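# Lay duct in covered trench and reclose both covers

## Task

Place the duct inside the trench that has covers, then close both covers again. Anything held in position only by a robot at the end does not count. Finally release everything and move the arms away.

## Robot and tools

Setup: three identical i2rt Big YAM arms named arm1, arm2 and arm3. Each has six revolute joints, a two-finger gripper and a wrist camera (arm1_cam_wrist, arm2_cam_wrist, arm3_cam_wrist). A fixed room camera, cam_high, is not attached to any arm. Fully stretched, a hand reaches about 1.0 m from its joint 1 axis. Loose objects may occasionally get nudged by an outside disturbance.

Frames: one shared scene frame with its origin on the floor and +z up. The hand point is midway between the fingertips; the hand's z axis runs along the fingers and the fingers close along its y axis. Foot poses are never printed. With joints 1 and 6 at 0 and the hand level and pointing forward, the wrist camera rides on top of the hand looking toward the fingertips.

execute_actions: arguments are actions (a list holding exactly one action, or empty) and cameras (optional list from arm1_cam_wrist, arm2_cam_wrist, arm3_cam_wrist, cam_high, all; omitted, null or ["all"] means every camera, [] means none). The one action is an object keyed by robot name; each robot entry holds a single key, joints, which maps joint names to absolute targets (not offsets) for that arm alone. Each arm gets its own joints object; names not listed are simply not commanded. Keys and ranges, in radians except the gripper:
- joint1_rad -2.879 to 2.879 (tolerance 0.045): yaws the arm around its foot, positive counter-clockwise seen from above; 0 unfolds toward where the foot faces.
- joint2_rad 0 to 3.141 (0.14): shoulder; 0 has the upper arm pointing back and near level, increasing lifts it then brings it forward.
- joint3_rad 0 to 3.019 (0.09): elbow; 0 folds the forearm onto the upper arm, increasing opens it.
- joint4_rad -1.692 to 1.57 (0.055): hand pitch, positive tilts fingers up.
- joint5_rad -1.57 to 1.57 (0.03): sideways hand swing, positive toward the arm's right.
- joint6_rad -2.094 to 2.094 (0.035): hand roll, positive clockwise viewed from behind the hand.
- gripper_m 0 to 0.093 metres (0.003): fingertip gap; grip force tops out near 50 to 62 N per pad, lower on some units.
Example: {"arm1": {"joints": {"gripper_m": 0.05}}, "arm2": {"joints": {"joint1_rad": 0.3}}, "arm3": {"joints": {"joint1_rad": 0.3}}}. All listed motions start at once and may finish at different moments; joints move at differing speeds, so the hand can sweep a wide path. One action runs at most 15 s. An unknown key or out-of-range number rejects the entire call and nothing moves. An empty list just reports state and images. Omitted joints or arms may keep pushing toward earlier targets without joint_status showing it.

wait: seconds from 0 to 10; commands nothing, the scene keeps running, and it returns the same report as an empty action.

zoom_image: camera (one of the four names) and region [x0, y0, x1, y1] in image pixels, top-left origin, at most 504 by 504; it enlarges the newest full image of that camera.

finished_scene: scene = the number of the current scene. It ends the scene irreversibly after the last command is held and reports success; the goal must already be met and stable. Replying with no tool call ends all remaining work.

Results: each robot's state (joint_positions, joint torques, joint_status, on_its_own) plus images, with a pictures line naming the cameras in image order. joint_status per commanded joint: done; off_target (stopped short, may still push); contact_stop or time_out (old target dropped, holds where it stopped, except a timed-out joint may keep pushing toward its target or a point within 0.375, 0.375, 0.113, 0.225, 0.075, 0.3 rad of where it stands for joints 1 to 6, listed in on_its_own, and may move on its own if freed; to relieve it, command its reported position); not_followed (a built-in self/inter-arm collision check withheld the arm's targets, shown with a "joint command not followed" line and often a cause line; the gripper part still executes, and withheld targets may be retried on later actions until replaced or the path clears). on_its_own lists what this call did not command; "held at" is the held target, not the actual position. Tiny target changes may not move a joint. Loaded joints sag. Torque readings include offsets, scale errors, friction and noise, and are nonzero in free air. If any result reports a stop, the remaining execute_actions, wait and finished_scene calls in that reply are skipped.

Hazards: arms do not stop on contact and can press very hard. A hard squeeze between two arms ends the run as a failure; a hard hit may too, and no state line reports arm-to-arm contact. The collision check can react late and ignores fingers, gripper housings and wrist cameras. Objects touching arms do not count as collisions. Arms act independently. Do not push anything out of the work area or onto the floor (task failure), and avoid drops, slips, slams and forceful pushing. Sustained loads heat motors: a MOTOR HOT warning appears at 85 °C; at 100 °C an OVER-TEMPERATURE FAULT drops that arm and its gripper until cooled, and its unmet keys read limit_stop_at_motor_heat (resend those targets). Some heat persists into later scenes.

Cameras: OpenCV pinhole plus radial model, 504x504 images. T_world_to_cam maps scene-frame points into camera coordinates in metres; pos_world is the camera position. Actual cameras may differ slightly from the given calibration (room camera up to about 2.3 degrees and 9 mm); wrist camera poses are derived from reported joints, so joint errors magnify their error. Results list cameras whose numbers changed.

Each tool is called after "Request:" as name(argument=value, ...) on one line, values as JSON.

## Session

Request:
execute_actions(actions=[])

Scene clock: 0.00 s.
Joint torques (N m, as the arm reports them, + toward a larger angle): no reading
arm1.joint_positions: joint1_rad=-0.095 joint2_rad=+0.533 joint3_rad=+1.380 joint4_rad=-1.233 joint5_rad=-0.024 joint6_rad=+0.119 gripper_m=+0.094
arm1.joint_status: not commanded
arm1.hand: x=-0.7589 y=-0.0802 z=+1.4921 quat_wxyz=(-0.558, -0.076, -0.826, -0.016) (m; scene frame)
arm2.joint_positions: joint1_rad=+0.438 joint2_rad=+0.638 joint3_rad=+1.342 joint4_rad=-1.428 joint5_rad=+0.038 joint6_rad=-0.488 gripper_m=+0.095
arm2.joint_status: not commanded
arm2.hand: x=-0.0539 y=-0.3349 z=+1.2471 quat_wxyz=(-0.320, +0.854, -0.315, -0.263) (m; scene frame)
arm3.joint_positions: joint1_rad=+0.373 joint2_rad=+0.596 joint3_rad=+1.389 joint4_rad=-1.196 joint5_rad=+0.250 joint6_rad=+0.225 gripper_m=+0.095
arm3.joint_status: not commanded
arm3.hand: x=+0.7365 y=-0.1469 z=+1.5442 quat_wxyz=(-0.065, -0.830, +0.004, +0.554) (m; scene frame)
pictures: arm1_cam_wrist, arm2_cam_wrist, arm3_cam_wrist, cam_high
camera_calibration (this result's frames):
arm1_cam_wrist: T_world_to_cam=[[-0.106471, -0.98978, -0.0948668, -0.0161305], [-0.841135, 0.140537, -0.522246, 0.158055], [0.530241, 0.0241916, -0.847502, 1.79691], [0, 0, 0, 1]] pos_world=[-0.821569, -0.0816483, 1.6039]
arm2_cam_wrist: T_world_to_cam=[[0.700758, 0.613555, 0.36399, -0.213206], [0.693623, -0.705277, -0.146529, -0.00781097], [0.16681, 0.355154, -0.919804, 1.3987], [0, 0, 0, 1]] pos_world=[-0.0784945, -0.37145, 1.36299]
arm3_cam_wrist: T_world_to_cam=[[-0.0629361, 0.992835, -0.101574, 0.352156], [0.842698, -0.0016615, -0.538383, 0.214641], [-0.534695, -0.11948, -0.836556, 1.78871], [0, 0, 0, 1]] pos_world=[0.7977, -0.135561, 1.64768]
Images, in order (width x height): arm1_cam_wrist 504x504, arm2_cam_wrist 504x504, arm3_cam_wrist 504x504, cam_high 504x504.

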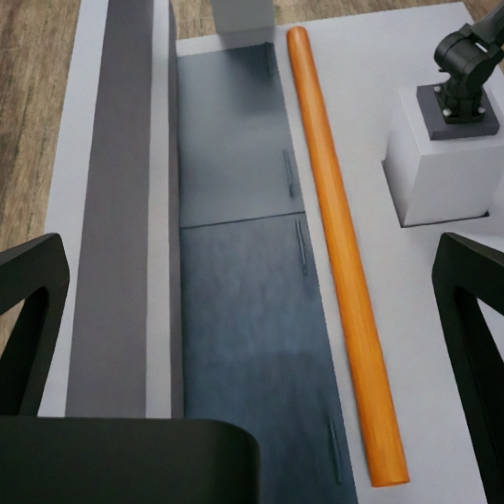

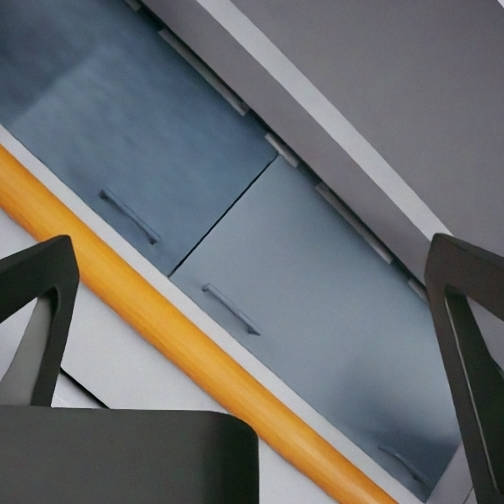

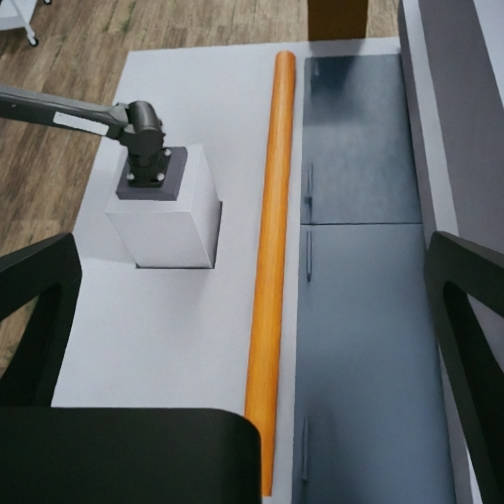

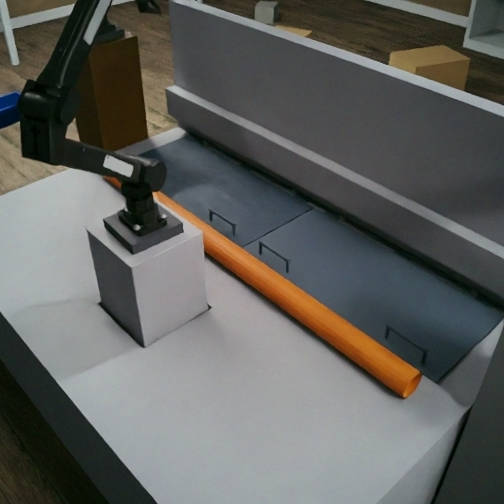

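Request:
zoom_image(camera="cam_high", region=[350, 300, 480, 430])

Request:
zoom_image(camera="cam_high", region=[80, 130, 260, 290])

Request:
zoom_image(camera="cam_high", region=[190, 180, 340, 310])

Region (350, 300, 480, 430) of cam_high's 504x504 image, scaled by 3.877, with more detail than that image has.

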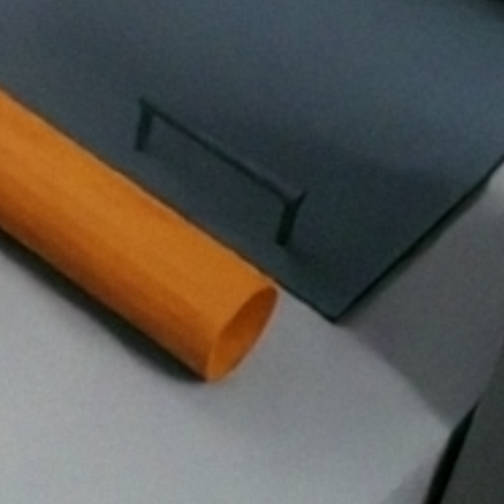

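Region (80, 130, 260, 290) of cam_high's 504x504 image, scaled by 2.800, with more detail than that image has.

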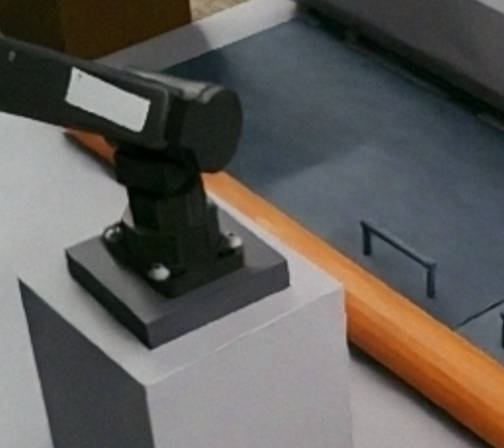

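Region (190, 180, 340, 310) of cam_high's 504x504 image, scaled by 3.360, with more detail than that image has; it fills the top 437 rows of this view, and the rest is white.

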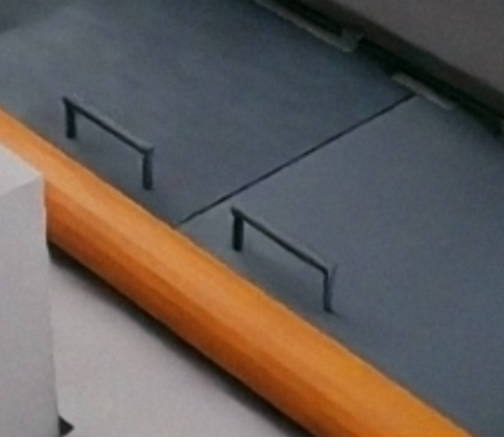

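Request:
execute_actions(actions=[{"arm1":{"joints":{"joint1_rad":-0.548,"joint2_rad":2.67,"joint3_rad":1.243,"joint4_rad":-0.405,"joint5_rad":-0.442,"joint6_rad":-0.61,"gripper_m":0.034}},"arm3":{"joints":{"joint1_rad":0.444,"joint2_rad":2.815,"joint3_rad":1.323,"joint4_rad":-0.30,"joint5_rad":0.466,"joint6_rad":0.514,"gripper_m":0.034}},"arm2":{"joints":{"joint1_rad":0.131,"joint2_rad":1.90,"joint3_rad":0.585,"joint4_rad":-0.23,"joint5_rad":0.0,"joint6_rad":-1.4875,"gripper_m":0.093}}}])

Scene clock: 122.23 s.
Joint torques (N m, as the arm reports them, + toward a larger angle): arm1=[  0.3  -19.43   0.76   0.23  -0.29  -0.16] | arm2=[ 0.43 -9.94  2.39  0.85 -0.18 -0.05] | arm3=[  1.23 -20.81   0.02   0.27   0.4    0.13]
arm1.joint_positions: joint1_rad=-0.544 joint2_rad=+2.678 joint3_rad=+1.240 joint4_rad=-0.411 joint5_rad=-0.438 joint6_rad=-0.600 gripper_m=+0.034
arm1.joint_status: all done
arm1.hand: x=-0.6080 y=-0.2033 z=+0.5577 quat_wxyz=(-0.001, +0.001, -0.968, -0.250) (m; scene frame)
arm2.joint_positions: joint1_rad=+0.133 joint2_rad=+1.889 joint3_rad=+0.577 joint4_rad=-0.249 joint5_rad=+0.002 joint6_rad=-1.479 gripper_m=+0.093
arm2.joint_status: all done
arm2.hand: x=+0.0055 y=-0.2455 z=+0.6063 quat_wxyz=(-0.008, +1.000, -0.003, +0.002) (m; scene frame)
arm3.joint_positions: joint1_rad=+0.431 joint2_rad=+2.831 joint3_rad=+1.318 joint4_rad=-0.309 joint5_rad=+0.464 joint6_rad=+0.504 gripper_m=+0.034
arm3.joint_status: all done
arm3.hand: x=+0.6024 y=-0.1882 z=+0.5475 quat_wxyz=(+0.257, -0.966, +0.002, -0.004) (m; scene frame)
pictures: arm1_cam_wrist, arm2_cam_wrist, arm3_cam_wrist, cam_high
camera_calibration (this result's frames):
arm1_cam_wrist: T_world_to_cam=[[0.0187846, -0.876515, -0.481008, 0.104002], [-0.808831, -0.29613, 0.508035, -0.829403], [-0.587741, 0.379511, -0.714515, 0.246361], [0, 0, 0, 1]] pos_world=[-0.528004, -0.247947, 0.64742]
arm2_cam_wrist: T_world_to_cam=[[0.00702958, 0.999944, -0.00787171, 0.247617], [0.813938, -0.00114863, 0.580951, -0.348727], [0.580909, -0.0104909, -0.813901, 0.611413], [0, 0, 0, 1]] pos_world=[-0.0730744, -0.24159, 0.702172]
arm3_cam_wrist: T_world_to_cam=[[-0.00617622, 0.863728, 0.503921, -0.106505], [0.81573, -0.287127, 0.502137, -0.816209], [0.578399, 0.414165, -0.702796, 0.234958], [0, 0, 0, 1]] pos_world=[0.529249, -0.239675, 0.628646]
Images, in order (width x height): arm1_cam_wrist 504x504, arm2_cam_wrist 504x504, arm3_cam_wrist 504x504, cam_high 504x504.

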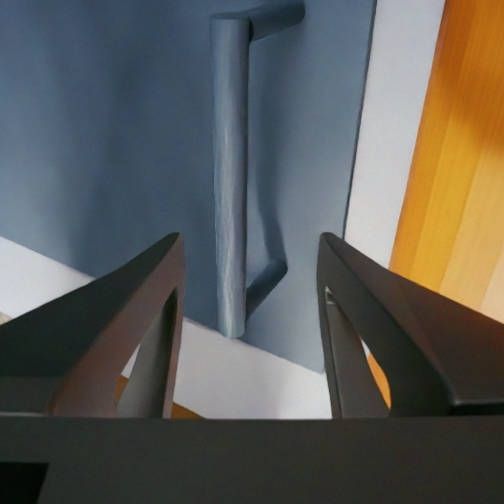

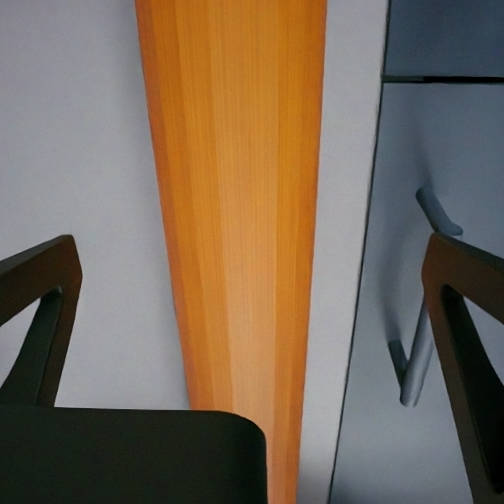

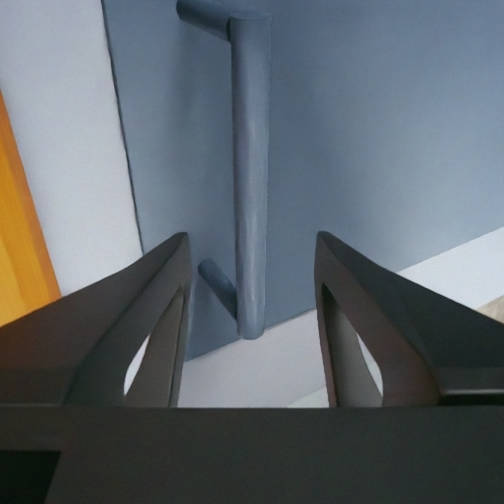

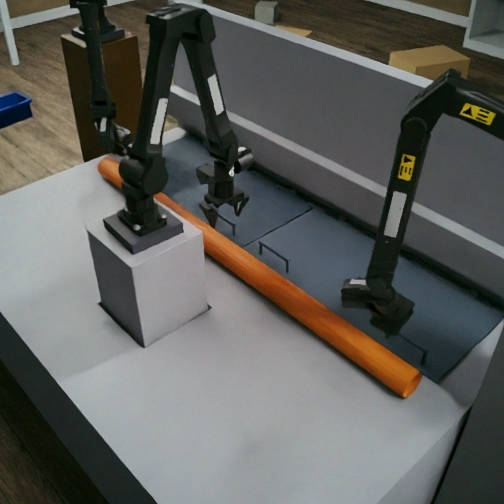

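Request:
execute_actions(actions=[])

Scene clock: 134.33 s.
Joint torques (N m, as the arm reports them, + toward a larger angle): arm1=[  0.25 -19.55   0.77   0.18  -0.28  -0.15] | arm2=[  0.46 -10.08   2.37   0.82  -0.24  -0.01] | arm3=[  1.09 -20.83   0.05   0.24   0.39   0.14]
arm1.joint_positions: joint1_rad=-0.544 joint2_rad=+2.678 joint3_rad=+1.240 joint4_rad=-0.411 joint5_rad=-0.438 joint6_rad=-0.600 gripper_m=+0.034
arm1.joint_status: all done
arm1.hand: x=-0.6080 y=-0.2033 z=+0.5577 quat_wxyz=(-0.001, +0.001, -0.968, -0.250) (m; scene frame)
arm2.joint_positions: joint1_rad=+0.133 joint2_rad=+1.889 joint3_rad=+0.577 joint4_rad=-0.249 joint5_rad=+0.002 joint6_rad=-1.479 gripper_m=+0.093
arm2.joint_status: all done
arm2.hand: x=+0.0055 y=-0.2455 z=+0.6063 quat_wxyz=(-0.008, +1.000, -0.003, +0.002) (m; scene frame)
arm3.joint_positions: joint1_rad=+0.431 joint2_rad=+2.831 joint3_rad=+1.318 joint4_rad=-0.309 joint5_rad=+0.464 joint6_rad=+0.504 gripper_m=+0.034
arm3.joint_status: all done
arm3.hand: x=+0.6024 y=-0.1882 z=+0.5475 quat_wxyz=(+0.257, -0.966, +0.002, -0.004) (m; scene frame)
pictures: arm1_cam_wrist, arm2_cam_wrist, arm3_cam_wrist, cam_high
camera_calibration (this result's frames):
arm1_cam_wrist: T_world_to_cam=[[0.0187846, -0.876515, -0.481008, 0.104002], [-0.808831, -0.29613, 0.508035, -0.829403], [-0.587741, 0.379511, -0.714515, 0.246361], [0, 0, 0, 1]] pos_world=[-0.528004, -0.247947, 0.64742]
arm2_cam_wrist: T_world_to_cam=[[0.00702958, 0.999944, -0.00787171, 0.247617], [0.813938, -0.00114863, 0.580951, -0.348727], [0.580909, -0.0104909, -0.813901, 0.611413], [0, 0, 0, 1]] pos_world=[-0.0730744, -0.24159, 0.702172]
arm3_cam_wrist: T_world_to_cam=[[-0.00617622, 0.863728, 0.503921, -0.106505], [0.81573, -0.287127, 0.502137, -0.816209], [0.578399, 0.414165, -0.702796, 0.234958], [0, 0, 0, 1]] pos_world=[0.529249, -0.239675, 0.628646]
Images, in order (width x height): arm1_cam_wrist 504x504, arm2_cam_wrist 504x504, arm3_cam_wrist 504x504, cam_high 504x504.

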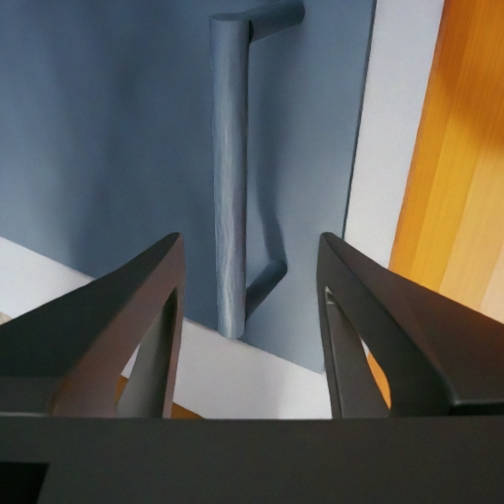

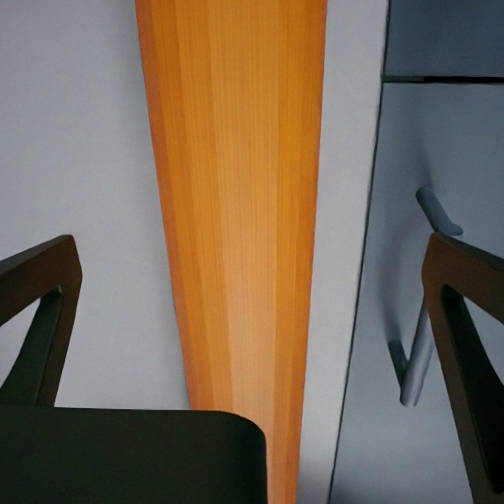

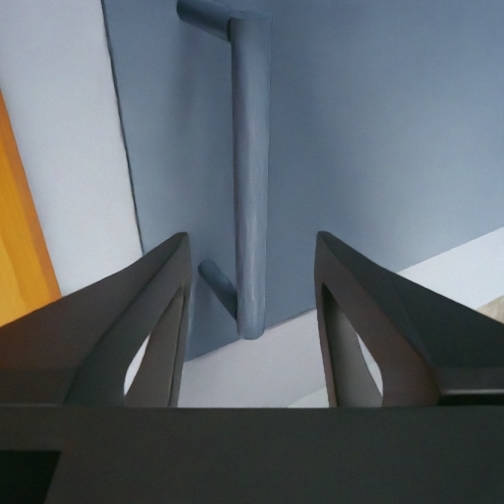

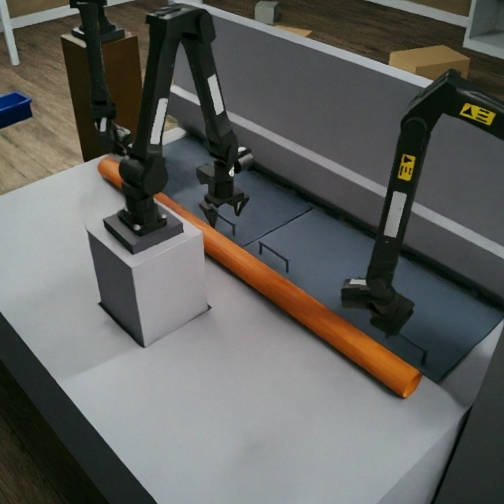

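Request:
execute_actions(actions=[{"arm1":{"joints":{"joint1_rad":-0.4745,"joint2_rad":2.825,"joint3_rad":1.308,"joint4_rad":-0.296,"joint5_rad":-0.462,"joint6_rad":-0.531}},"arm3":{"joints":{"joint1_rad":0.366,"joint2_rad":2.97,"joint3_rad":1.419,"joint4_rad":-0.214,"joint5_rad":0.484,"joint6_rad":0.428}},"arm2":{"joints":{"joint1_rad":0.131,"joint2_rad":2.085,"joint3_rad":0.610,"joint4_rad":-0.083,"joint6_rad":-1.4875}}}], cameras=["arm1_cam_wrist","arm2_cam_wrist","arm3_cam_wrist"])

Scene clock: 137.93 s.
Joint torques (N m, as the arm reports them, + toward a larger angle): arm1=[  0.81 -19.63  -0.18   0.39  -0.26   0.03] | arm2=[  0.54 -11.1    0.84   0.85  -0.22  -0.02] | arm3=[ -0.22 -20.13  -0.41   0.09   0.4   -0.03]
arm1.joint_positions: joint1_rad=-0.476 joint2_rad=+2.834 joint3_rad=+1.306 joint4_rad=-0.302 joint5_rad=-0.458 joint6_rad=-0.541 gripper_m=+0.034
arm1.joint_status: all done
arm1.hand: x=-0.6141 y=-0.1683 z=+0.4961 quat_wxyz=(+0.002, +0.006, -0.967, -0.254) (m; scene frame)
arm2.joint_positions: joint1_rad=+0.133 joint2_rad=+2.082 joint3_rad=+0.607 joint4_rad=-0.102 joint5_rad=+0.002 joint6_rad=-1.480 gripper_m=+0.093
arm2.joint_status: all done
arm2.hand: x=+0.0059 y=-0.2481 z=+0.5542 quat_wxyz=(-0.001, +1.000, -0.003, +0.003) (m; scene frame)
arm3.joint_positions: joint1_rad=+0.368 joint2_rad=+2.980 joint3_rad=+1.417 joint4_rad=-0.218 joint5_rad=+0.482 joint6_rad=+0.438 gripper_m=+0.034
arm3.joint_status: all done
arm3.hand: x=+0.6027 y=-0.1602 z=+0.4888 quat_wxyz=(+0.257, -0.966, +0.004, +0.002) (m; scene frame)
pictures: arm1_cam_wrist, arm2_cam_wrist, arm3_cam_wrist
camera_calibration (this result's frames):
arm1_cam_wrist: T_world_to_cam=[[0.0265954, -0.872321, -0.48821, 0.114181], [-0.804051, -0.308852, 0.508048, -0.791943], [-0.593965, 0.379034, -0.709604, 0.179075], [0, 0, 0, 1]] pos_world=[-0.533435, -0.212866, 0.585161]
arm2_cam_wrist: T_world_to_cam=[[0.00672598, 0.99972, -0.022687, 0.257983], [0.813204, 0.00773474, 0.581927, -0.317133], [0.581939, -0.0223632, -0.812925, 0.565227], [0, 0, 0, 1]] pos_world=[-0.0727683, -0.242818, 0.649888]
arm3_cam_wrist: T_world_to_cam=[[0.000335154, 0.863843, 0.503761, -0.104966], [0.821146, -0.287743, 0.492872, -0.777771], [0.570718, 0.413496, -0.709438, 0.189719], [0, 0, 0, 1]] pos_world=[0.530423, -0.211573, 0.570813]
Images, in order (width x height): arm1_cam_wrist 504x504, arm2_cam_wrist 504x504, arm3_cam_wrist 504x504.

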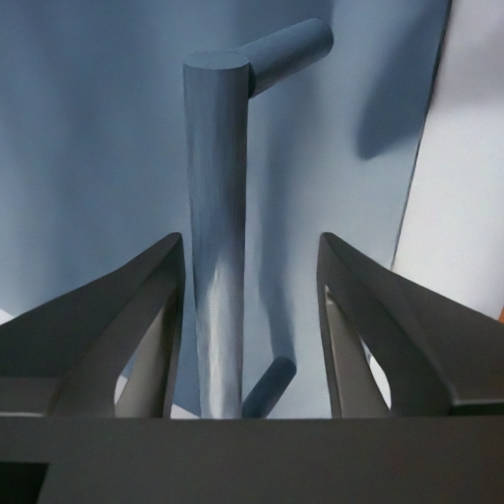

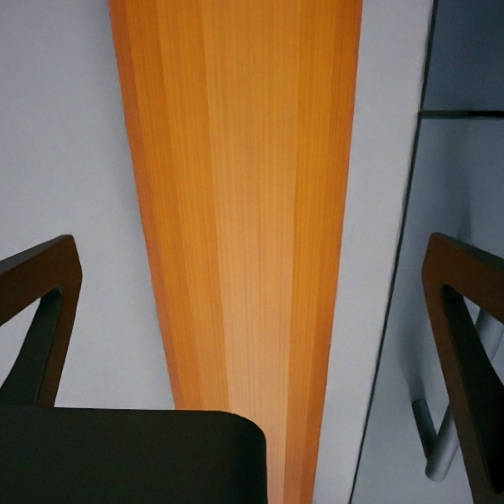

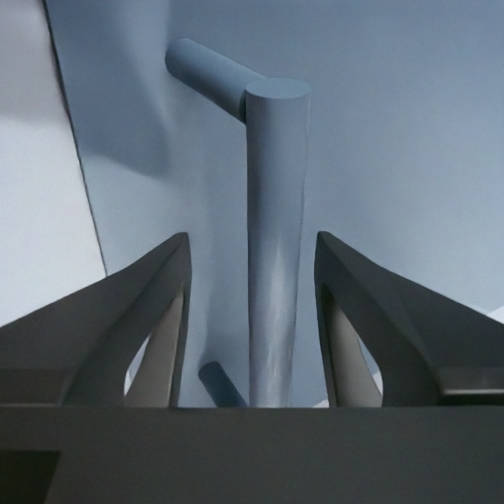

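Request:
execute_actions(actions=[{"arm1":{"joints":{"joint1_rad":-0.445,"joint2_rad":2.84}},"arm3":{"joints":{"joint1_rad":0.345,"joint2_rad":2.99}},"arm2":{"joints":{"joint2_rad":2.195,"joint3_rad":0.645,"joint4_rad":-0.005,"joint6_rad":-1.4875}}}], cameras=["arm1_cam_wrist","arm2_cam_wrist","arm3_cam_wrist"])

Scene clock: 147.77 s.
Joint torques (N m, as the arm reports them, + toward a larger angle): arm1=[  1.56 -17.89  -0.12   0.17  -0.27   0.03] | arm2=[  0.42 -11.78   0.28   0.72  -0.2   -0.01] | arm3=[ -1.32 -18.19  -0.41   0.09   0.4   -0.02]
arm1.joint_positions: joint1_rad=-0.457 joint2_rad=+2.834 joint3_rad=+1.306 joint4_rad=-0.302 joint5_rad=-0.458 joint6_rad=-0.541 gripper_m=+0.034
arm1.joint_status: all done
arm1.hand: x=-0.6124 y=-0.1615 z=+0.4960 quat_wxyz=(+0.005, +0.015, -0.967, -0.254) (m; scene frame)
arm2.joint_positions: joint1_rad=+0.133 joint2_rad=+2.185 joint3_rad=+0.645 joint4_rad=-0.022 joint5_rad=+0.002 joint6_rad=-1.480 gripper_m=+0.093
arm2.joint_status: all done
arm2.hand: x=+0.0054 y=-0.2402 z=+0.5258 quat_wxyz=(-0.008, +1.000, -0.003, +0.002) (m; scene frame)
arm3.joint_positions: joint1_rad=+0.359 joint2_rad=+2.980 joint3_rad=+1.417 joint4_rad=-0.218 joint5_rad=+0.482 joint6_rad=+0.438 gripper_m=+0.034
arm3.joint_status: all done
arm3.hand: x=+0.6021 y=-0.1565 z=+0.4888 quat_wxyz=(+0.257, -0.966, +0.009, +0.001) (m; scene frame)
pictures: arm1_cam_wrist, arm2_cam_wrist, arm3_cam_wrist
camera_calibration (this result's frames):
arm1_cam_wrist: T_world_to_cam=[[0.0427746, -0.871662, -0.488237, 0.130079], [-0.797952, -0.323873, 0.50831, -0.787226], [-0.601202, 0.367846, -0.709398, 0.171151], [0, 0, 0, 1]] pos_world=[-0.530836, -0.204534, 0.585079]
arm2_cam_wrist: T_world_to_cam=[[0.00664999, 0.999944, -0.00825319, 0.241878], [0.813916, -0.000617608, 0.580982, -0.301748], [0.580944, -0.0105809, -0.813874, 0.546008], [0, 0, 0, 1]] pos_world=[-0.0732115, -0.236274, 0.621688]
arm3_cam_wrist: T_world_to_cam=[[0.0085098, 0.863812, 0.503743, -0.11302], [0.818245, -0.295591, 0.493053, -0.775825], [0.574807, 0.407989, -0.709325, 0.185156], [0, 0, 0, 1]] pos_world=[0.529348, -0.20724, 0.570792]
Images, in order (width x height): arm1_cam_wrist 504x504, arm2_cam_wrist 504x504, arm3_cam_wrist 504x504.

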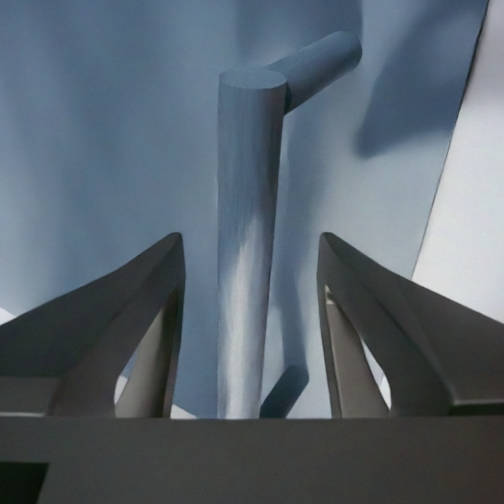

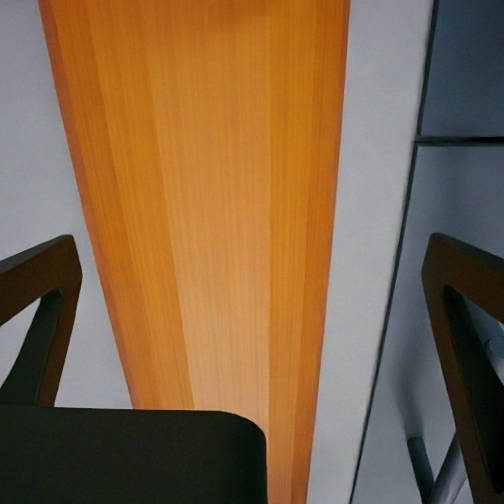

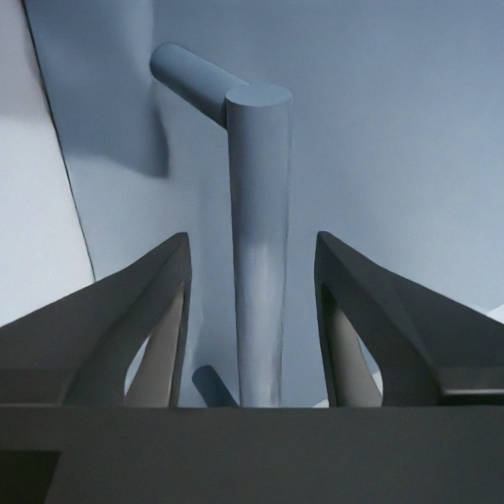

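Request:
execute_actions(actions=[{"arm1":{"joints":{"gripper_m":0.0}},"arm3":{"joints":{"gripper_m":0.0}},"arm2":{"joints":{"joint2_rad":2.17,"joint3_rad":0.612,"joint4_rad":-0.003}}}], cameras=["arm1_cam_wrist","arm2_cam_wrist","arm3_cam_wrist"])

Scene clock: 157.73 s.
Joint torques (N m, as the arm reports them, + toward a larger angle): arm1=[  1.2  -17.95  -0.05   0.28  -0.01  -0.08] | arm2=[  0.58 -14.07  -0.09   0.57  -0.21  -0.03] | arm3=[ -1.1  -18.22  -0.33   0.09   0.11   0.02]
arm1.joint_positions: joint1_rad=-0.456 joint2_rad=+2.834 joint3_rad=+1.305 joint4_rad=-0.302 joint5_rad=-0.466 joint6_rad=-0.528 gripper_m=+0.010
arm1.joint_status: gripper_m off_target (ended at +0.010, target +0.000)
arm1.hand: x=-0.6123 y=-0.1599 z=+0.4967 quat_wxyz=(+0.005, +0.009, -0.966, -0.258) (m; scene frame)
arm2.joint_positions: joint1_rad=+0.133 joint2_rad=+2.185 joint3_rad=+0.612 joint4_rad=-0.019 joint5_rad=+0.002 joint6_rad=-1.480 gripper_m=+0.093
arm2.joint_status: all done
arm2.hand: x=+0.0071 y=-0.2598 z=+0.5256 quat_wxyz=(+0.007, +1.000, -0.003, +0.003) (m; scene frame)
arm3.joint_positions: joint1_rad=+0.357 joint2_rad=+2.980 joint3_rad=+1.416 joint4_rad=-0.218 joint5_rad=+0.489 joint6_rad=+0.432 gripper_m=+0.011
arm3.joint_status: gripper_m off_target (ended at +0.011, target +0.000)
arm3.hand: x=+0.6020 y=-0.1549 z=+0.4894 quat_wxyz=(+0.260, -0.965, +0.006, +0.001) (m; scene frame)
pictures: arm1_cam_wrist, arm2_cam_wrist, arm3_cam_wrist
camera_calibration (this result's frames):
arm1_cam_wrist: T_world_to_cam=[[0.0300555, -0.86861, -0.494585, 0.127579], [-0.799603, -0.317802, 0.509546, -0.787584], [-0.599776, 0.380157, -0.704095, 0.171326], [0, 0, 0, 1]] pos_world=[-0.530832, -0.20461, 0.585039]
arm2_cam_wrist: T_world_to_cam=[[0.00682233, 0.999274, -0.0374956, 0.276738], [0.812474, 0.0163202, 0.58277, -0.299497], [0.582958, -0.03444, -0.811772, 0.537302], [0, 0, 0, 1]] pos_world=[-0.0717794, -0.253144, 0.621081]
arm3_cam_wrist: T_world_to_cam=[[0.00374319, 0.860536, 0.509376, -0.115134], [0.819102, -0.294839, 0.492079, -0.775428], [0.573636, 0.415389, -0.70597, 0.185169], [0, 0, 0, 1]] pos_world=[0.529366, -0.206466, 0.570943]
Images, in order (width x height): arm1_cam_wrist 504x504, arm2_cam_wrist 504x504, arm3_cam_wrist 504x504.

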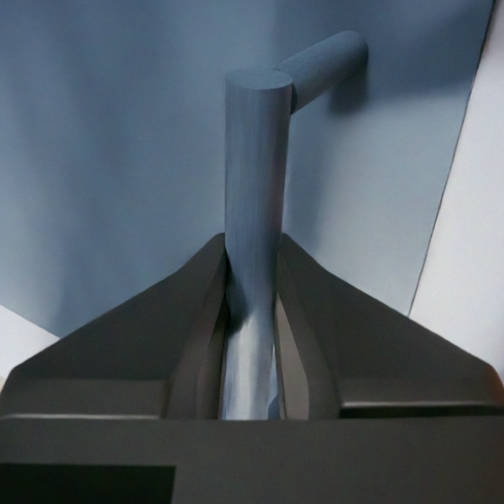

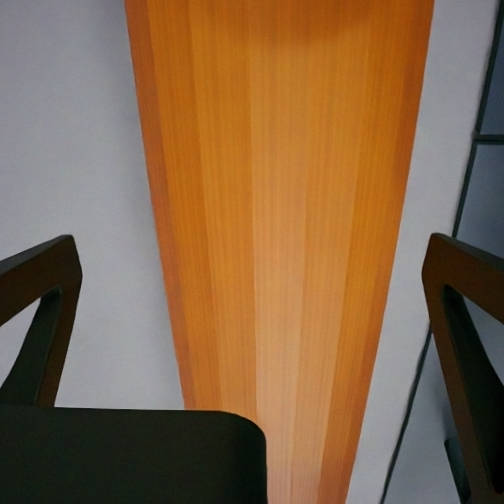

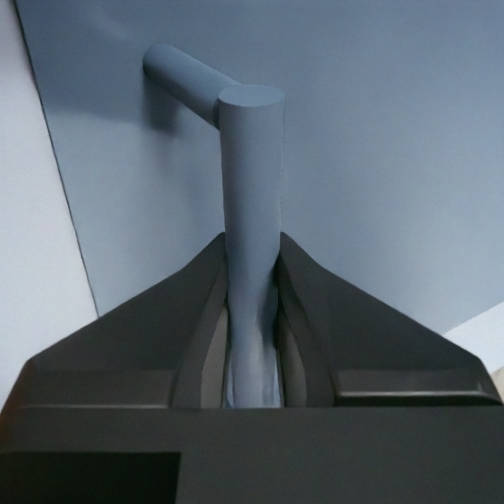

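Request:
execute_actions(actions=[{"arm1":{"joints":{"joint1_rad":-0.382,"joint2_rad":2.55,"joint3_rad":1.05,"joint4_rad":-0.195,"joint5_rad":-0.375,"joint6_rad":-0.406}},"arm3":{"joints":{"joint1_rad":0.268,"joint2_rad":2.705,"joint3_rad":1.135,"joint4_rad":-0.104,"joint5_rad":0.385,"joint6_rad":0.302}},"arm2":{"joints":{"joint2_rad":2.312,"joint3_rad":0.667,"joint4_rad":0.095}}}], cameras=["arm2_cam_wrist","cam_high"])

Scene clock: 161.70 s.
Joint torques (N m, as the arm reports them, + toward a larger angle): arm1=[  0.05 -25.29  -2.67  -1.14  -0.86  -0.08] | arm2=[  0.45 -12.49   0.45   1.31  -0.02   0.  ] | arm3=[  0.14 -24.88  -3.71  -1.12   1.32   0.02]
arm1.joint_positions: joint1_rad=-0.378 joint2_rad=+2.626 joint3_rad=+1.079 joint4_rad=-0.164 joint5_rad=-0.352 joint6_rad=-0.403 gripper_m=+0.010
arm1.joint_status: all done
arm1.hand: x=-0.6130 y=-0.1479 z=+0.5607 quat_wxyz=(-0.001, +0.004, -0.983, -0.184) (m; scene frame)
arm2.joint_positions: joint1_rad=+0.133 joint2_rad=+2.313 joint3_rad=+0.648 joint4_rad=+0.062 joint5_rad=-0.002 joint6_rad=-1.480 gripper_m=+0.093
arm2.joint_status: all done
arm2.hand: x=+0.0069 y=-0.2652 z=+0.4902 quat_wxyz=(+0.013, +1.000, -0.003, +0.002) (m; scene frame)
arm3.joint_positions: joint1_rad=+0.267 joint2_rad=+2.773 joint3_rad=+1.174 joint4_rad=-0.078 joint5_rad=+0.360 joint6_rad=+0.305 gripper_m=+0.011
arm3.joint_status: all done
arm3.hand: x=+0.6025 y=-0.1413 z=+0.5558 quat_wxyz=(+0.185, -0.983, +0.005, +0.002) (m; scene frame)
pictures: arm2_cam_wrist, cam_high
camera_calibration (this result's frames):
arm2_cam_wrist: T_world_to_cam=[[0.00604586, 0.998786, -0.0488868, 0.286237], [0.814357, 0.023454, 0.57989, -0.275399], [0.580333, -0.0433172, -0.813226, 0.506853], [0, 0, 0, 1]] pos_world=[-0.0716014, -0.257475, 0.585881]
Images, in order (width x height): arm2_cam_wrist 504x504, cam_high 504x504.

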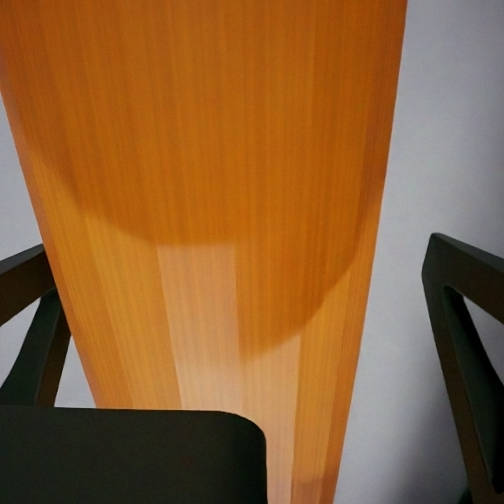

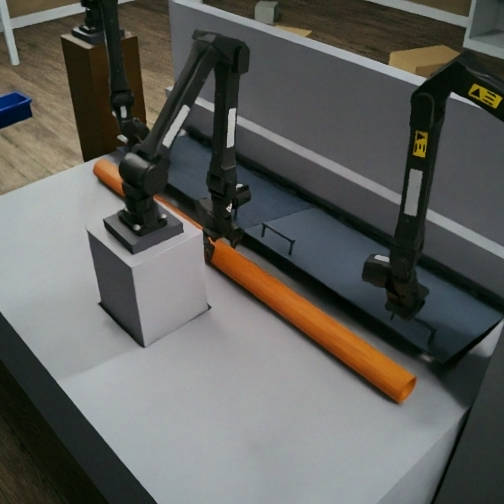

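Request:
zoom_image(camera="arm2_cam_wrist", region=[0, 150, 252, 420])

Request:
zoom_image(camera="cam_high", region=[80, 120, 300, 340])

Region (0, 150, 252, 420) of arm2_cam_wrist's 504x504 image, scaled by 1.867, with more detail than that image has; it fills the left 470 columns of this view, and the rest is white.

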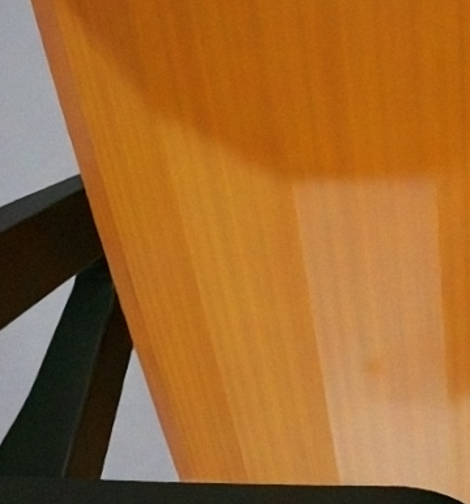

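Region (80, 120, 300, 340) of cam_high's 504x504 image, scaled by 2.291, with more detail than that image has.

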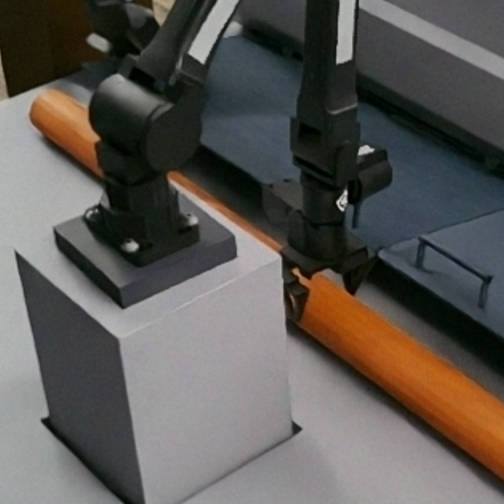

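Request:
execute_actions(actions=[{"arm1":{"joints":{"joint1_rad":-0.208,"joint2_rad":2.317,"joint3_rad":0.873,"joint4_rad":-0.119,"joint5_rad":-0.215,"joint6_rad":-0.222}},"arm3":{"joints":{"joint1_rad":0.092,"joint2_rad":2.49,"joint3_rad":0.955,"joint4_rad":-0.022,"joint5_rad":0.215,"joint6_rad":0.11}},"arm2":{"joints":{"gripper_m":0.05}}}], cameras=["arm2_cam_wrist","cam_high"])

Scene clock: 172.47 s.
Joint torques (N m, as the arm reports them, + toward a larger angle): arm1=[  1.66 -22.92  -0.32  -0.21  -0.89  -0.06] | arm2=[  0.59 -12.37   0.95   1.27  -0.01  -0.01] | arm3=[ -0.77 -24.01  -1.9   -0.58   1.4   -0.05]
arm1.joint_positions: joint1_rad=-0.217 joint2_rad=+2.389 joint3_rad=+0.881 joint4_rad=-0.103 joint5_rad=-0.188 joint6_rad=-0.219 gripper_m=+0.010
arm1.joint_status: all done
arm1.hand: x=-0.6129 y=-0.1151 z=+0.6331 quat_wxyz=(+0.001, +0.003, -0.996, -0.092) (m; scene frame)
arm2.joint_positions: joint1_rad=+0.133 joint2_rad=+2.313 joint3_rad=+0.640 joint4_rad=+0.063 joint5_rad=-0.003 joint6_rad=-1.482 gripper_m=+0.074
arm2.joint_status: gripper_m off_target (ended at +0.075, target +0.050)
arm2.hand: x=+0.0073 y=-0.2699 z=+0.4905 quat_wxyz=(+0.016, +1.000, -0.002, +0.002) (m; scene frame)
arm3.joint_positions: joint1_rad=+0.100 joint2_rad=+2.559 joint3_rad=+0.974 joint4_rad=-0.003 joint5_rad=+0.186 joint6_rad=+0.117 gripper_m=+0.011
arm3.joint_status: all done
arm3.hand: x=+0.6021 y=-0.1088 z=+0.6249 quat_wxyz=(+0.092, -0.996, +0.003, +0.003) (m; scene frame)
pictures: arm2_cam_wrist, cam_high
camera_calibration (this result's frames):
arm2_cam_wrist: T_world_to_cam=[[0.00419077, 0.998414, -0.0561371, 0.294387], [0.814205, 0.0291849, 0.579844, -0.274171], [0.580563, -0.0481371, -0.812791, 0.505204], [0, 0, 0, 1]] pos_world=[-0.0713045, -0.2616, 0.586128]
Images, in order (width x height): arm2_cam_wrist 504x504, cam_high 504x504.

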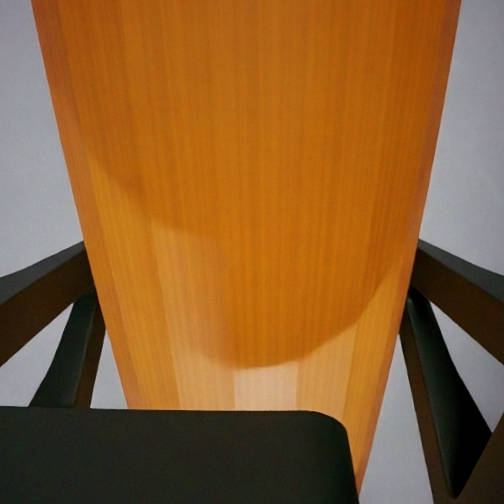

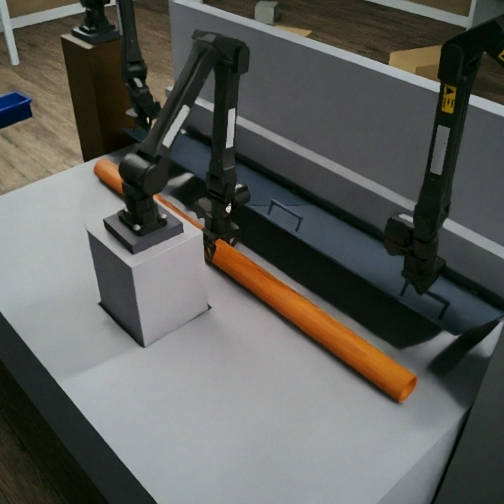

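Request:
execute_actions(actions=[{"arm1":{"joints":{"joint1_rad":-0.03,"joint2_rad":2.17,"joint3_rad":0.795,"joint4_rad":-0.145,"joint5_rad":-0.10,"joint6_rad":-0.07}},"arm3":{"joints":{"joint1_rad":-0.08,"joint2_rad":2.355,"joint3_rad":0.885,"joint4_rad":-0.054,"joint5_rad":0.10,"joint6_rad":-0.04}},"arm2":{"joints":{"joint2_rad":2.115,"joint3_rad":0.65,"joint4_rad":0.0}}}], cameras=["cam_high"])

Scene clock: 176.97 s.
Joint torques (N m, as the arm reports them, + toward a larger angle): arm1=[  2.83 -21.92   0.81   0.11  -1.2   -0.07] | arm2=[  0.64 -17.19   0.58  -0.3   -0.02   0.01] | arm3=[ -2.97 -23.18  -0.6   -0.39   1.78  -0.06]
arm1.joint_positions: joint1_rad=-0.066 joint2_rad=+2.235 joint3_rad=+0.796 joint4_rad=-0.136 joint5_rad=-0.061 joint6_rad=-0.064 gripper_m=+0.010
arm1.joint_status: joint5_rad time_out (moved +0.127 of +0.088); the others done
arm1.on_its_own: joint5_rad reads -0.061 and still pushes toward -0.100 since a time_out
arm1.hand: x=-0.6125 y=-0.0820 z=+0.6796 quat_wxyz=(+0.001, +0.004, -1.000, -0.027) (m; scene frame)
arm2.joint_positions: joint1_rad=+0.133 joint2_rad=+2.169 joint3_rad=+0.647 joint4_rad=+0.012 joint5_rad=-0.002 joint6_rad=-1.482 gripper_m=+0.074
arm2.joint_status: all done
arm2.hand: x=+0.0033 y=-0.2248 z=+0.5310 quat_wxyz=(-0.034, +0.999, -0.002, -0.002) (m; scene frame)
arm3.joint_positions: joint1_rad=-0.046 joint2_rad=+2.421 joint3_rad=+0.892 joint4_rad=-0.039 joint5_rad=+0.060 joint6_rad=-0.032 gripper_m=+0.011
arm3.joint_status: joint5_rad time_out (moved -0.126 of -0.086); the others done
arm3.on_its_own: joint5_rad reads +0.060 and still pushes toward +0.100 since a time_out
arm3.hand: x=+0.6019 y=-0.0764 z=+0.6697 quat_wxyz=(+0.029, -1.000, +0.003, +0.002) (m; scene frame)
pictures: cam_high
Images, in order (width x height): cam_high 504x504.

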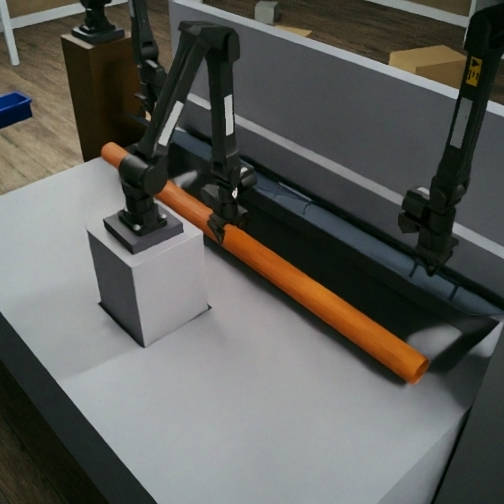

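Request:
execute_actions(actions=[{"arm1":{"joints":{"joint1_rad":0.12,"joint2_rad":2.09,"joint3_rad":0.775,"joint4_rad":-0.204,"joint5_rad":0.01,"joint6_rad":0.06}},"arm3":{"joints":{"joint1_rad":-0.225,"joint2_rad":2.27,"joint3_rad":0.865,"joint4_rad":-0.125,"joint5_rad":-0.015,"joint6_rad":-0.17}},"arm2":{"joints":{"joint2_rad":2.14,"joint3_rad":0.67,"joint4_rad":0.33}}}], cameras=["cam_high"])

Scene clock: 186.00 s.
Joint torques (N m, as the arm reports them, + toward a larger angle): arm1=[  4.47 -20.98   1.67   0.25  -1.33  -0.05] | arm2=[  0.76 -16.45   1.54   2.45  -0.12   0.05] | arm3=[ -4.05 -22.55   0.26  -0.21   1.7   -0.05]
arm1.joint_positions: joint1_rad=+0.063 joint2_rad=+2.149 joint3_rad=+0.772 joint4_rad=-0.199 joint5_rad=+0.055 joint6_rad=+0.065 gripper_m=+0.010
arm1.joint_status: joint1_rad time_out (moved +0.128 of +0.186); joint5_rad time_out (moved +0.116 of +0.071); the others done
arm1.on_its_own: joint1_rad reads +0.063 and still pushes toward +0.120 since a time_out; joint5_rad reads +0.055 and still pushes toward +0.010 since a time_out
arm1.hand: x=-0.6122 y=-0.0559 z=+0.7071 quat_wxyz=(+0.001, +0.004, -0.999, +0.032) (m; scene frame)
arm2.joint_positions: joint1_rad=+0.133 joint2_rad=+2.177 joint3_rad=+0.658 joint4_rad=+0.284 joint5_rad=+0.000 joint6_rad=-1.482 gripper_m=+0.075
arm2.joint_status: all done
arm2.hand: x=-0.0021 y=-0.1560 z=+0.5424 quat_wxyz=(-0.170, +0.985, -0.002, -0.013) (m; scene frame)
arm3.joint_positions: joint1_rad=-0.178 joint2_rad=+2.331 joint3_rad=+0.867 joint4_rad=-0.113 joint5_rad=-0.056 joint6_rad=-0.163 gripper_m=+0.011
arm3.joint_status: joint1_rad time_out (moved -0.131 of -0.179); joint5_rad time_out (moved -0.116 of -0.075); the others done
arm3.on_its_own: joint1_rad reads -0.178 and still pushes toward -0.225 since a time_out; joint5_rad reads -0.056 and still pushes toward -0.015 since a time_out
arm3.hand: x=+0.6018 y=-0.0474 z=+0.7000 quat_wxyz=(-0.029, -1.000, +0.003, +0.003) (m; scene frame)
pictures: cam_high
Images, in order (width x height): cam_high 504x504.

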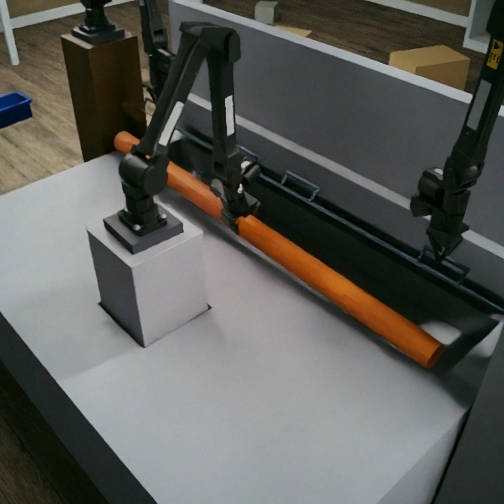

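Request:
execute_actions(actions=[{"arm1":{"joints":{"joint1_rad":0.24,"joint2_rad":2.05,"joint3_rad":0.79,"joint4_rad":-0.28,"joint5_rad":0.11,"joint6_rad":0.173}},"arm3":{"joints":{"joint1_rad":-0.345,"joint2_rad":2.225,"joint3_rad":0.88,"joint4_rad":-0.21,"joint5_rad":-0.115,"joint6_rad":-0.28}},"arm2":{"joints":{"joint1_rad":0.115,"joint2_rad":2.223,"joint3_rad":0.688,"joint4_rad":0.55,"joint5_rad":0.04,"joint6_rad":-1.51}}}], cameras=["cam_high"])

Scene clock: 192.27 s.
Joint torques (N m, as the arm reports them, + toward a larger angle): arm1=[  4.98 -19.85   2.97   0.25  -1.34  -0.04] | arm2=[ -0.18 -18.39   1.33   3.31   0.03   0.  ] | arm3=[ -5.14 -22.24   1.07  -0.1    1.66  -0.06]
arm1.joint_positions: joint1_rad=+0.172 joint2_rad=+2.099 joint3_rad=+0.777 joint4_rad=-0.275 joint5_rad=+0.157 joint6_rad=+0.177 gripper_m=+0.010
arm1.joint_status: joint1_rad time_out (moved +0.109 of +0.177); joint5_rad time_out (moved +0.102 of +0.055); the others done
arm1.on_its_own: joint1_rad reads +0.172 and still pushes toward +0.240 since a time_out; joint5_rad reads +0.157 and still pushes toward +0.110 since a time_out
arm1.hand: x=-0.6121 y=-0.0337 z=+0.7263 quat_wxyz=(-0.001, +0.003, -0.997, +0.083) (m; scene frame)
arm2.joint_positions: joint1_rad=+0.122 joint2_rad=+2.280 joint3_rad=+0.672 joint4_rad=+0.487 joint5_rad=+0.037 joint6_rad=-1.502 gripper_m=+0.075
arm2.joint_status: joint4_rad time_out (moved +0.203 of +0.266); the others done
arm2.on_its_own: joint4_rad reads +0.487 and still pushes toward +0.550 since a time_out
arm2.hand: x=+0.0070 y=-0.1366 z=+0.5239 quat_wxyz=(-0.227, +0.974, -0.001, +0.004) (m; scene frame)
arm3.joint_positions: joint1_rad=-0.286 joint2_rad=+2.282 joint3_rad=+0.877 joint4_rad=-0.203 joint5_rad=-0.157 joint6_rad=-0.274 gripper_m=+0.011
arm3.joint_status: joint1_rad time_out (moved -0.108 of -0.167); joint5_rad time_out (moved -0.101 of -0.059); the others done
arm3.on_its_own: joint1_rad reads -0.286 and still pushes toward -0.345 since a time_out; joint5_rad reads -0.157 and still pushes toward -0.115 since a time_out
arm3.hand: x=+0.6022 y=-0.0239 z=+0.7200 quat_wxyz=(-0.082, -0.997, +0.002, +0.005) (m; scene frame)
pictures: cam_high
Images, in order (width x height): cam_high 504x504.

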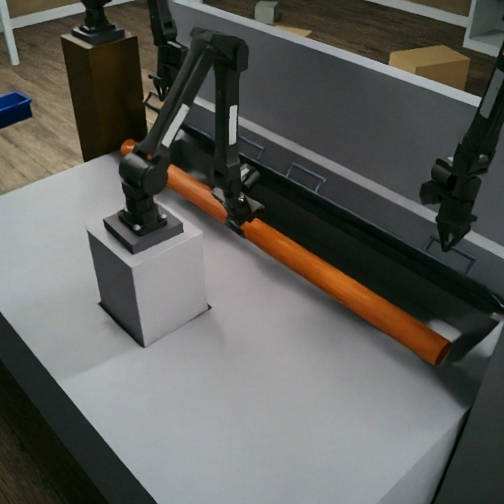

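Request:
execute_actions(actions=[{"arm1":{"joints":{"joint1_rad":0.36,"joint2_rad":2.025,"joint3_rad":0.815,"joint4_rad":-0.367,"joint5_rad":0.19,"joint6_rad":0.274}},"arm3":{"joints":{"joint1_rad":-0.465,"joint2_rad":2.20,"joint3_rad":0.91,"joint4_rad":-0.30,"joint5_rad":-0.19,"joint6_rad":-0.37}},"arm2":{"joints":{"joint2_rad":2.22,"joint3_rad":0.78,"joint4_rad":0.50}}}], cameras=["cam_high"])

Scene clock: 199.73 s.
Joint torques (N m, as the arm reports them, + toward a larger angle): arm1=[  5.48 -18.16   4.22   0.03  -1.43  -0.11] | arm2=[ -0.25 -20.05   2.34   1.87   0.06   0.01] | arm3=[ -6.32 -20.91   2.29  -0.02   1.86   0.07]
arm1.joint_positions: joint1_rad=+0.285 joint2_rad=+2.056 joint3_rad=+0.792 joint4_rad=-0.359 joint5_rad=+0.242 joint6_rad=+0.286 gripper_m=+0.010
arm1.joint_status: joint1_rad time_out (moved +0.112 of +0.188); joint5_rad time_out (moved +0.085 of +0.033); the others done
arm1.on_its_own: joint1_rad reads +0.285 and still pushes toward +0.360 since a time_out; joint5_rad reads +0.242 and still pushes toward +0.190 since a time_out
arm1.hand: x=-0.6121 y=-0.0066 z=+0.7456 quat_wxyz=(-0.009, +0.007, -0.992, +0.127) (m; scene frame)
arm2.joint_positions: joint1_rad=+0.122 joint2_rad=+2.280 joint3_rad=+0.761 joint4_rad=+0.477 joint5_rad=+0.037 joint6_rad=-1.502 gripper_m=+0.075
arm2.joint_status: all done
arm2.hand: x=+0.0032 y=-0.0855 z=+0.5336 quat_wxyz=(-0.265, +0.964, -0.002, +0.001) (m; scene frame)
arm3.joint_positions: joint1_rad=-0.394 joint2_rad=+2.240 joint3_rad=+0.896 joint4_rad=-0.296 joint5_rad=-0.238 joint6_rad=-0.379 gripper_m=+0.011
arm3.joint_status: joint1_rad time_out (moved -0.108 of -0.179); joint5_rad time_out (moved -0.081 of -0.033); the others done
arm3.on_its_own: joint1_rad reads -0.394 and still pushes toward -0.465 since a time_out; joint5_rad reads -0.238 and still pushes toward -0.190 since a time_out
arm3.hand: x=+0.6029 y=+0.0048 z=+0.7399 quat_wxyz=(-0.124, -0.992, +0.007, +0.014) (m; scene frame)
pictures: cam_high
Images, in order (width x height): cam_high 504x504.

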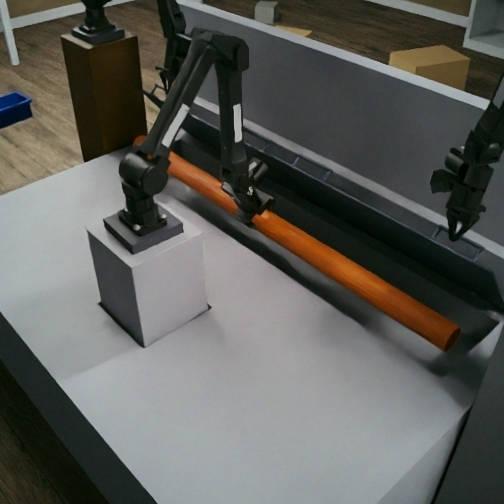

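Request:
execute_actions(actions=[{"arm2":{"joints":{"joint2_rad":2.268,"joint3_rad":0.945,"joint4_rad":0.40}}}], cameras=["cam_high","arm2_cam_wrist"])

Scene clock: 205.60 s.
Joint torques (N m, as the arm reports them, + toward a larger angle): arm1=[  5.48 -18.07   4.23   0.04  -1.44  -0.11] | arm2=[ -0.06 -22.4    3.38   1.79   0.04   0.03] | arm3=[ -6.16 -20.89   2.28  -0.03   1.86   0.07]
arm1.joint_positions: joint1_rad=+0.285 joint2_rad=+2.056 joint3_rad=+0.792 joint4_rad=-0.359 joint5_rad=+0.242 joint6_rad=+0.286 gripper_m=+0.010
arm1.joint_status: not commanded
arm1.on_its_own: joint1_rad reads +0.285 and still pushes toward +0.360 since a time_out; joint5_rad reads +0.242 and still pushes toward +0.190 since a time_out
arm1.hand: x=-0.6121 y=-0.0066 z=+0.7456 quat_wxyz=(-0.009, +0.007, -0.992, +0.127) (m; scene frame)
arm2.joint_positions: joint1_rad=+0.122 joint2_rad=+2.339 joint3_rad=+0.917 joint4_rad=+0.378 joint5_rad=+0.037 joint6_rad=-1.503 gripper_m=+0.075
arm2.joint_status: all done
arm2.hand: x=-0.0005 y=-0.0354 z=+0.5192 quat_wxyz=(-0.264, +0.964, -0.001, +0.001) (m; scene frame)
arm3.joint_positions: joint1_rad=-0.394 joint2_rad=+2.240 joint3_rad=+0.896 joint4_rad=-0.296 joint5_rad=-0.238 joint6_rad=-0.379 gripper_m=+0.011
arm3.joint_status: not commanded
arm3.on_its_own: joint1_rad reads -0.394 and still pushes toward -0.465 since a time_out; joint5_rad reads -0.238 and still pushes toward -0.190 since a time_out
arm3.hand: x=+0.6029 y=+0.0048 z=+0.7399 quat_wxyz=(-0.124, -0.992, +0.007, +0.014) (m; scene frame)
pictures: arm2_cam_wrist, cam_high
camera_calibration (this result's frames):
arm2_cam_wrist: T_world_to_cam=[[0.00204795, 0.87233, 0.488912, -0.225551], [0.814814, -0.284889, 0.504893, -0.263515], [0.579719, 0.397339, -0.711371, 0.507407], [0, 0, 0, 1]] pos_world=[-0.078976, -0.0799298, 0.604275]
Images, in order (width x height): arm2_cam_wrist 504x504, cam_high 504x504.

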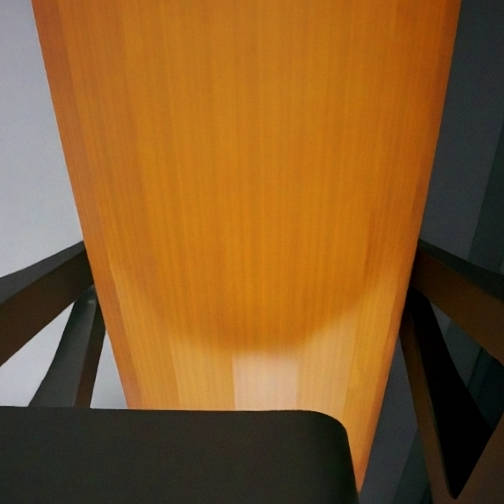

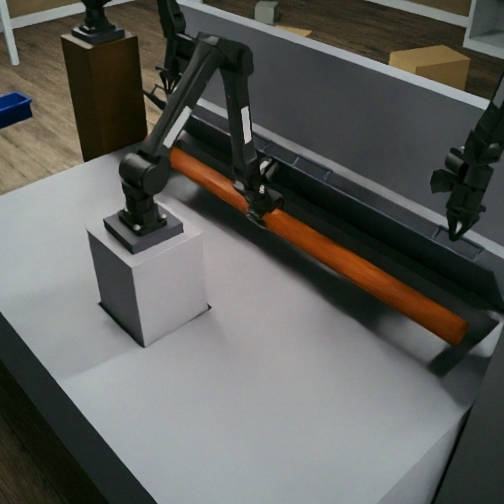

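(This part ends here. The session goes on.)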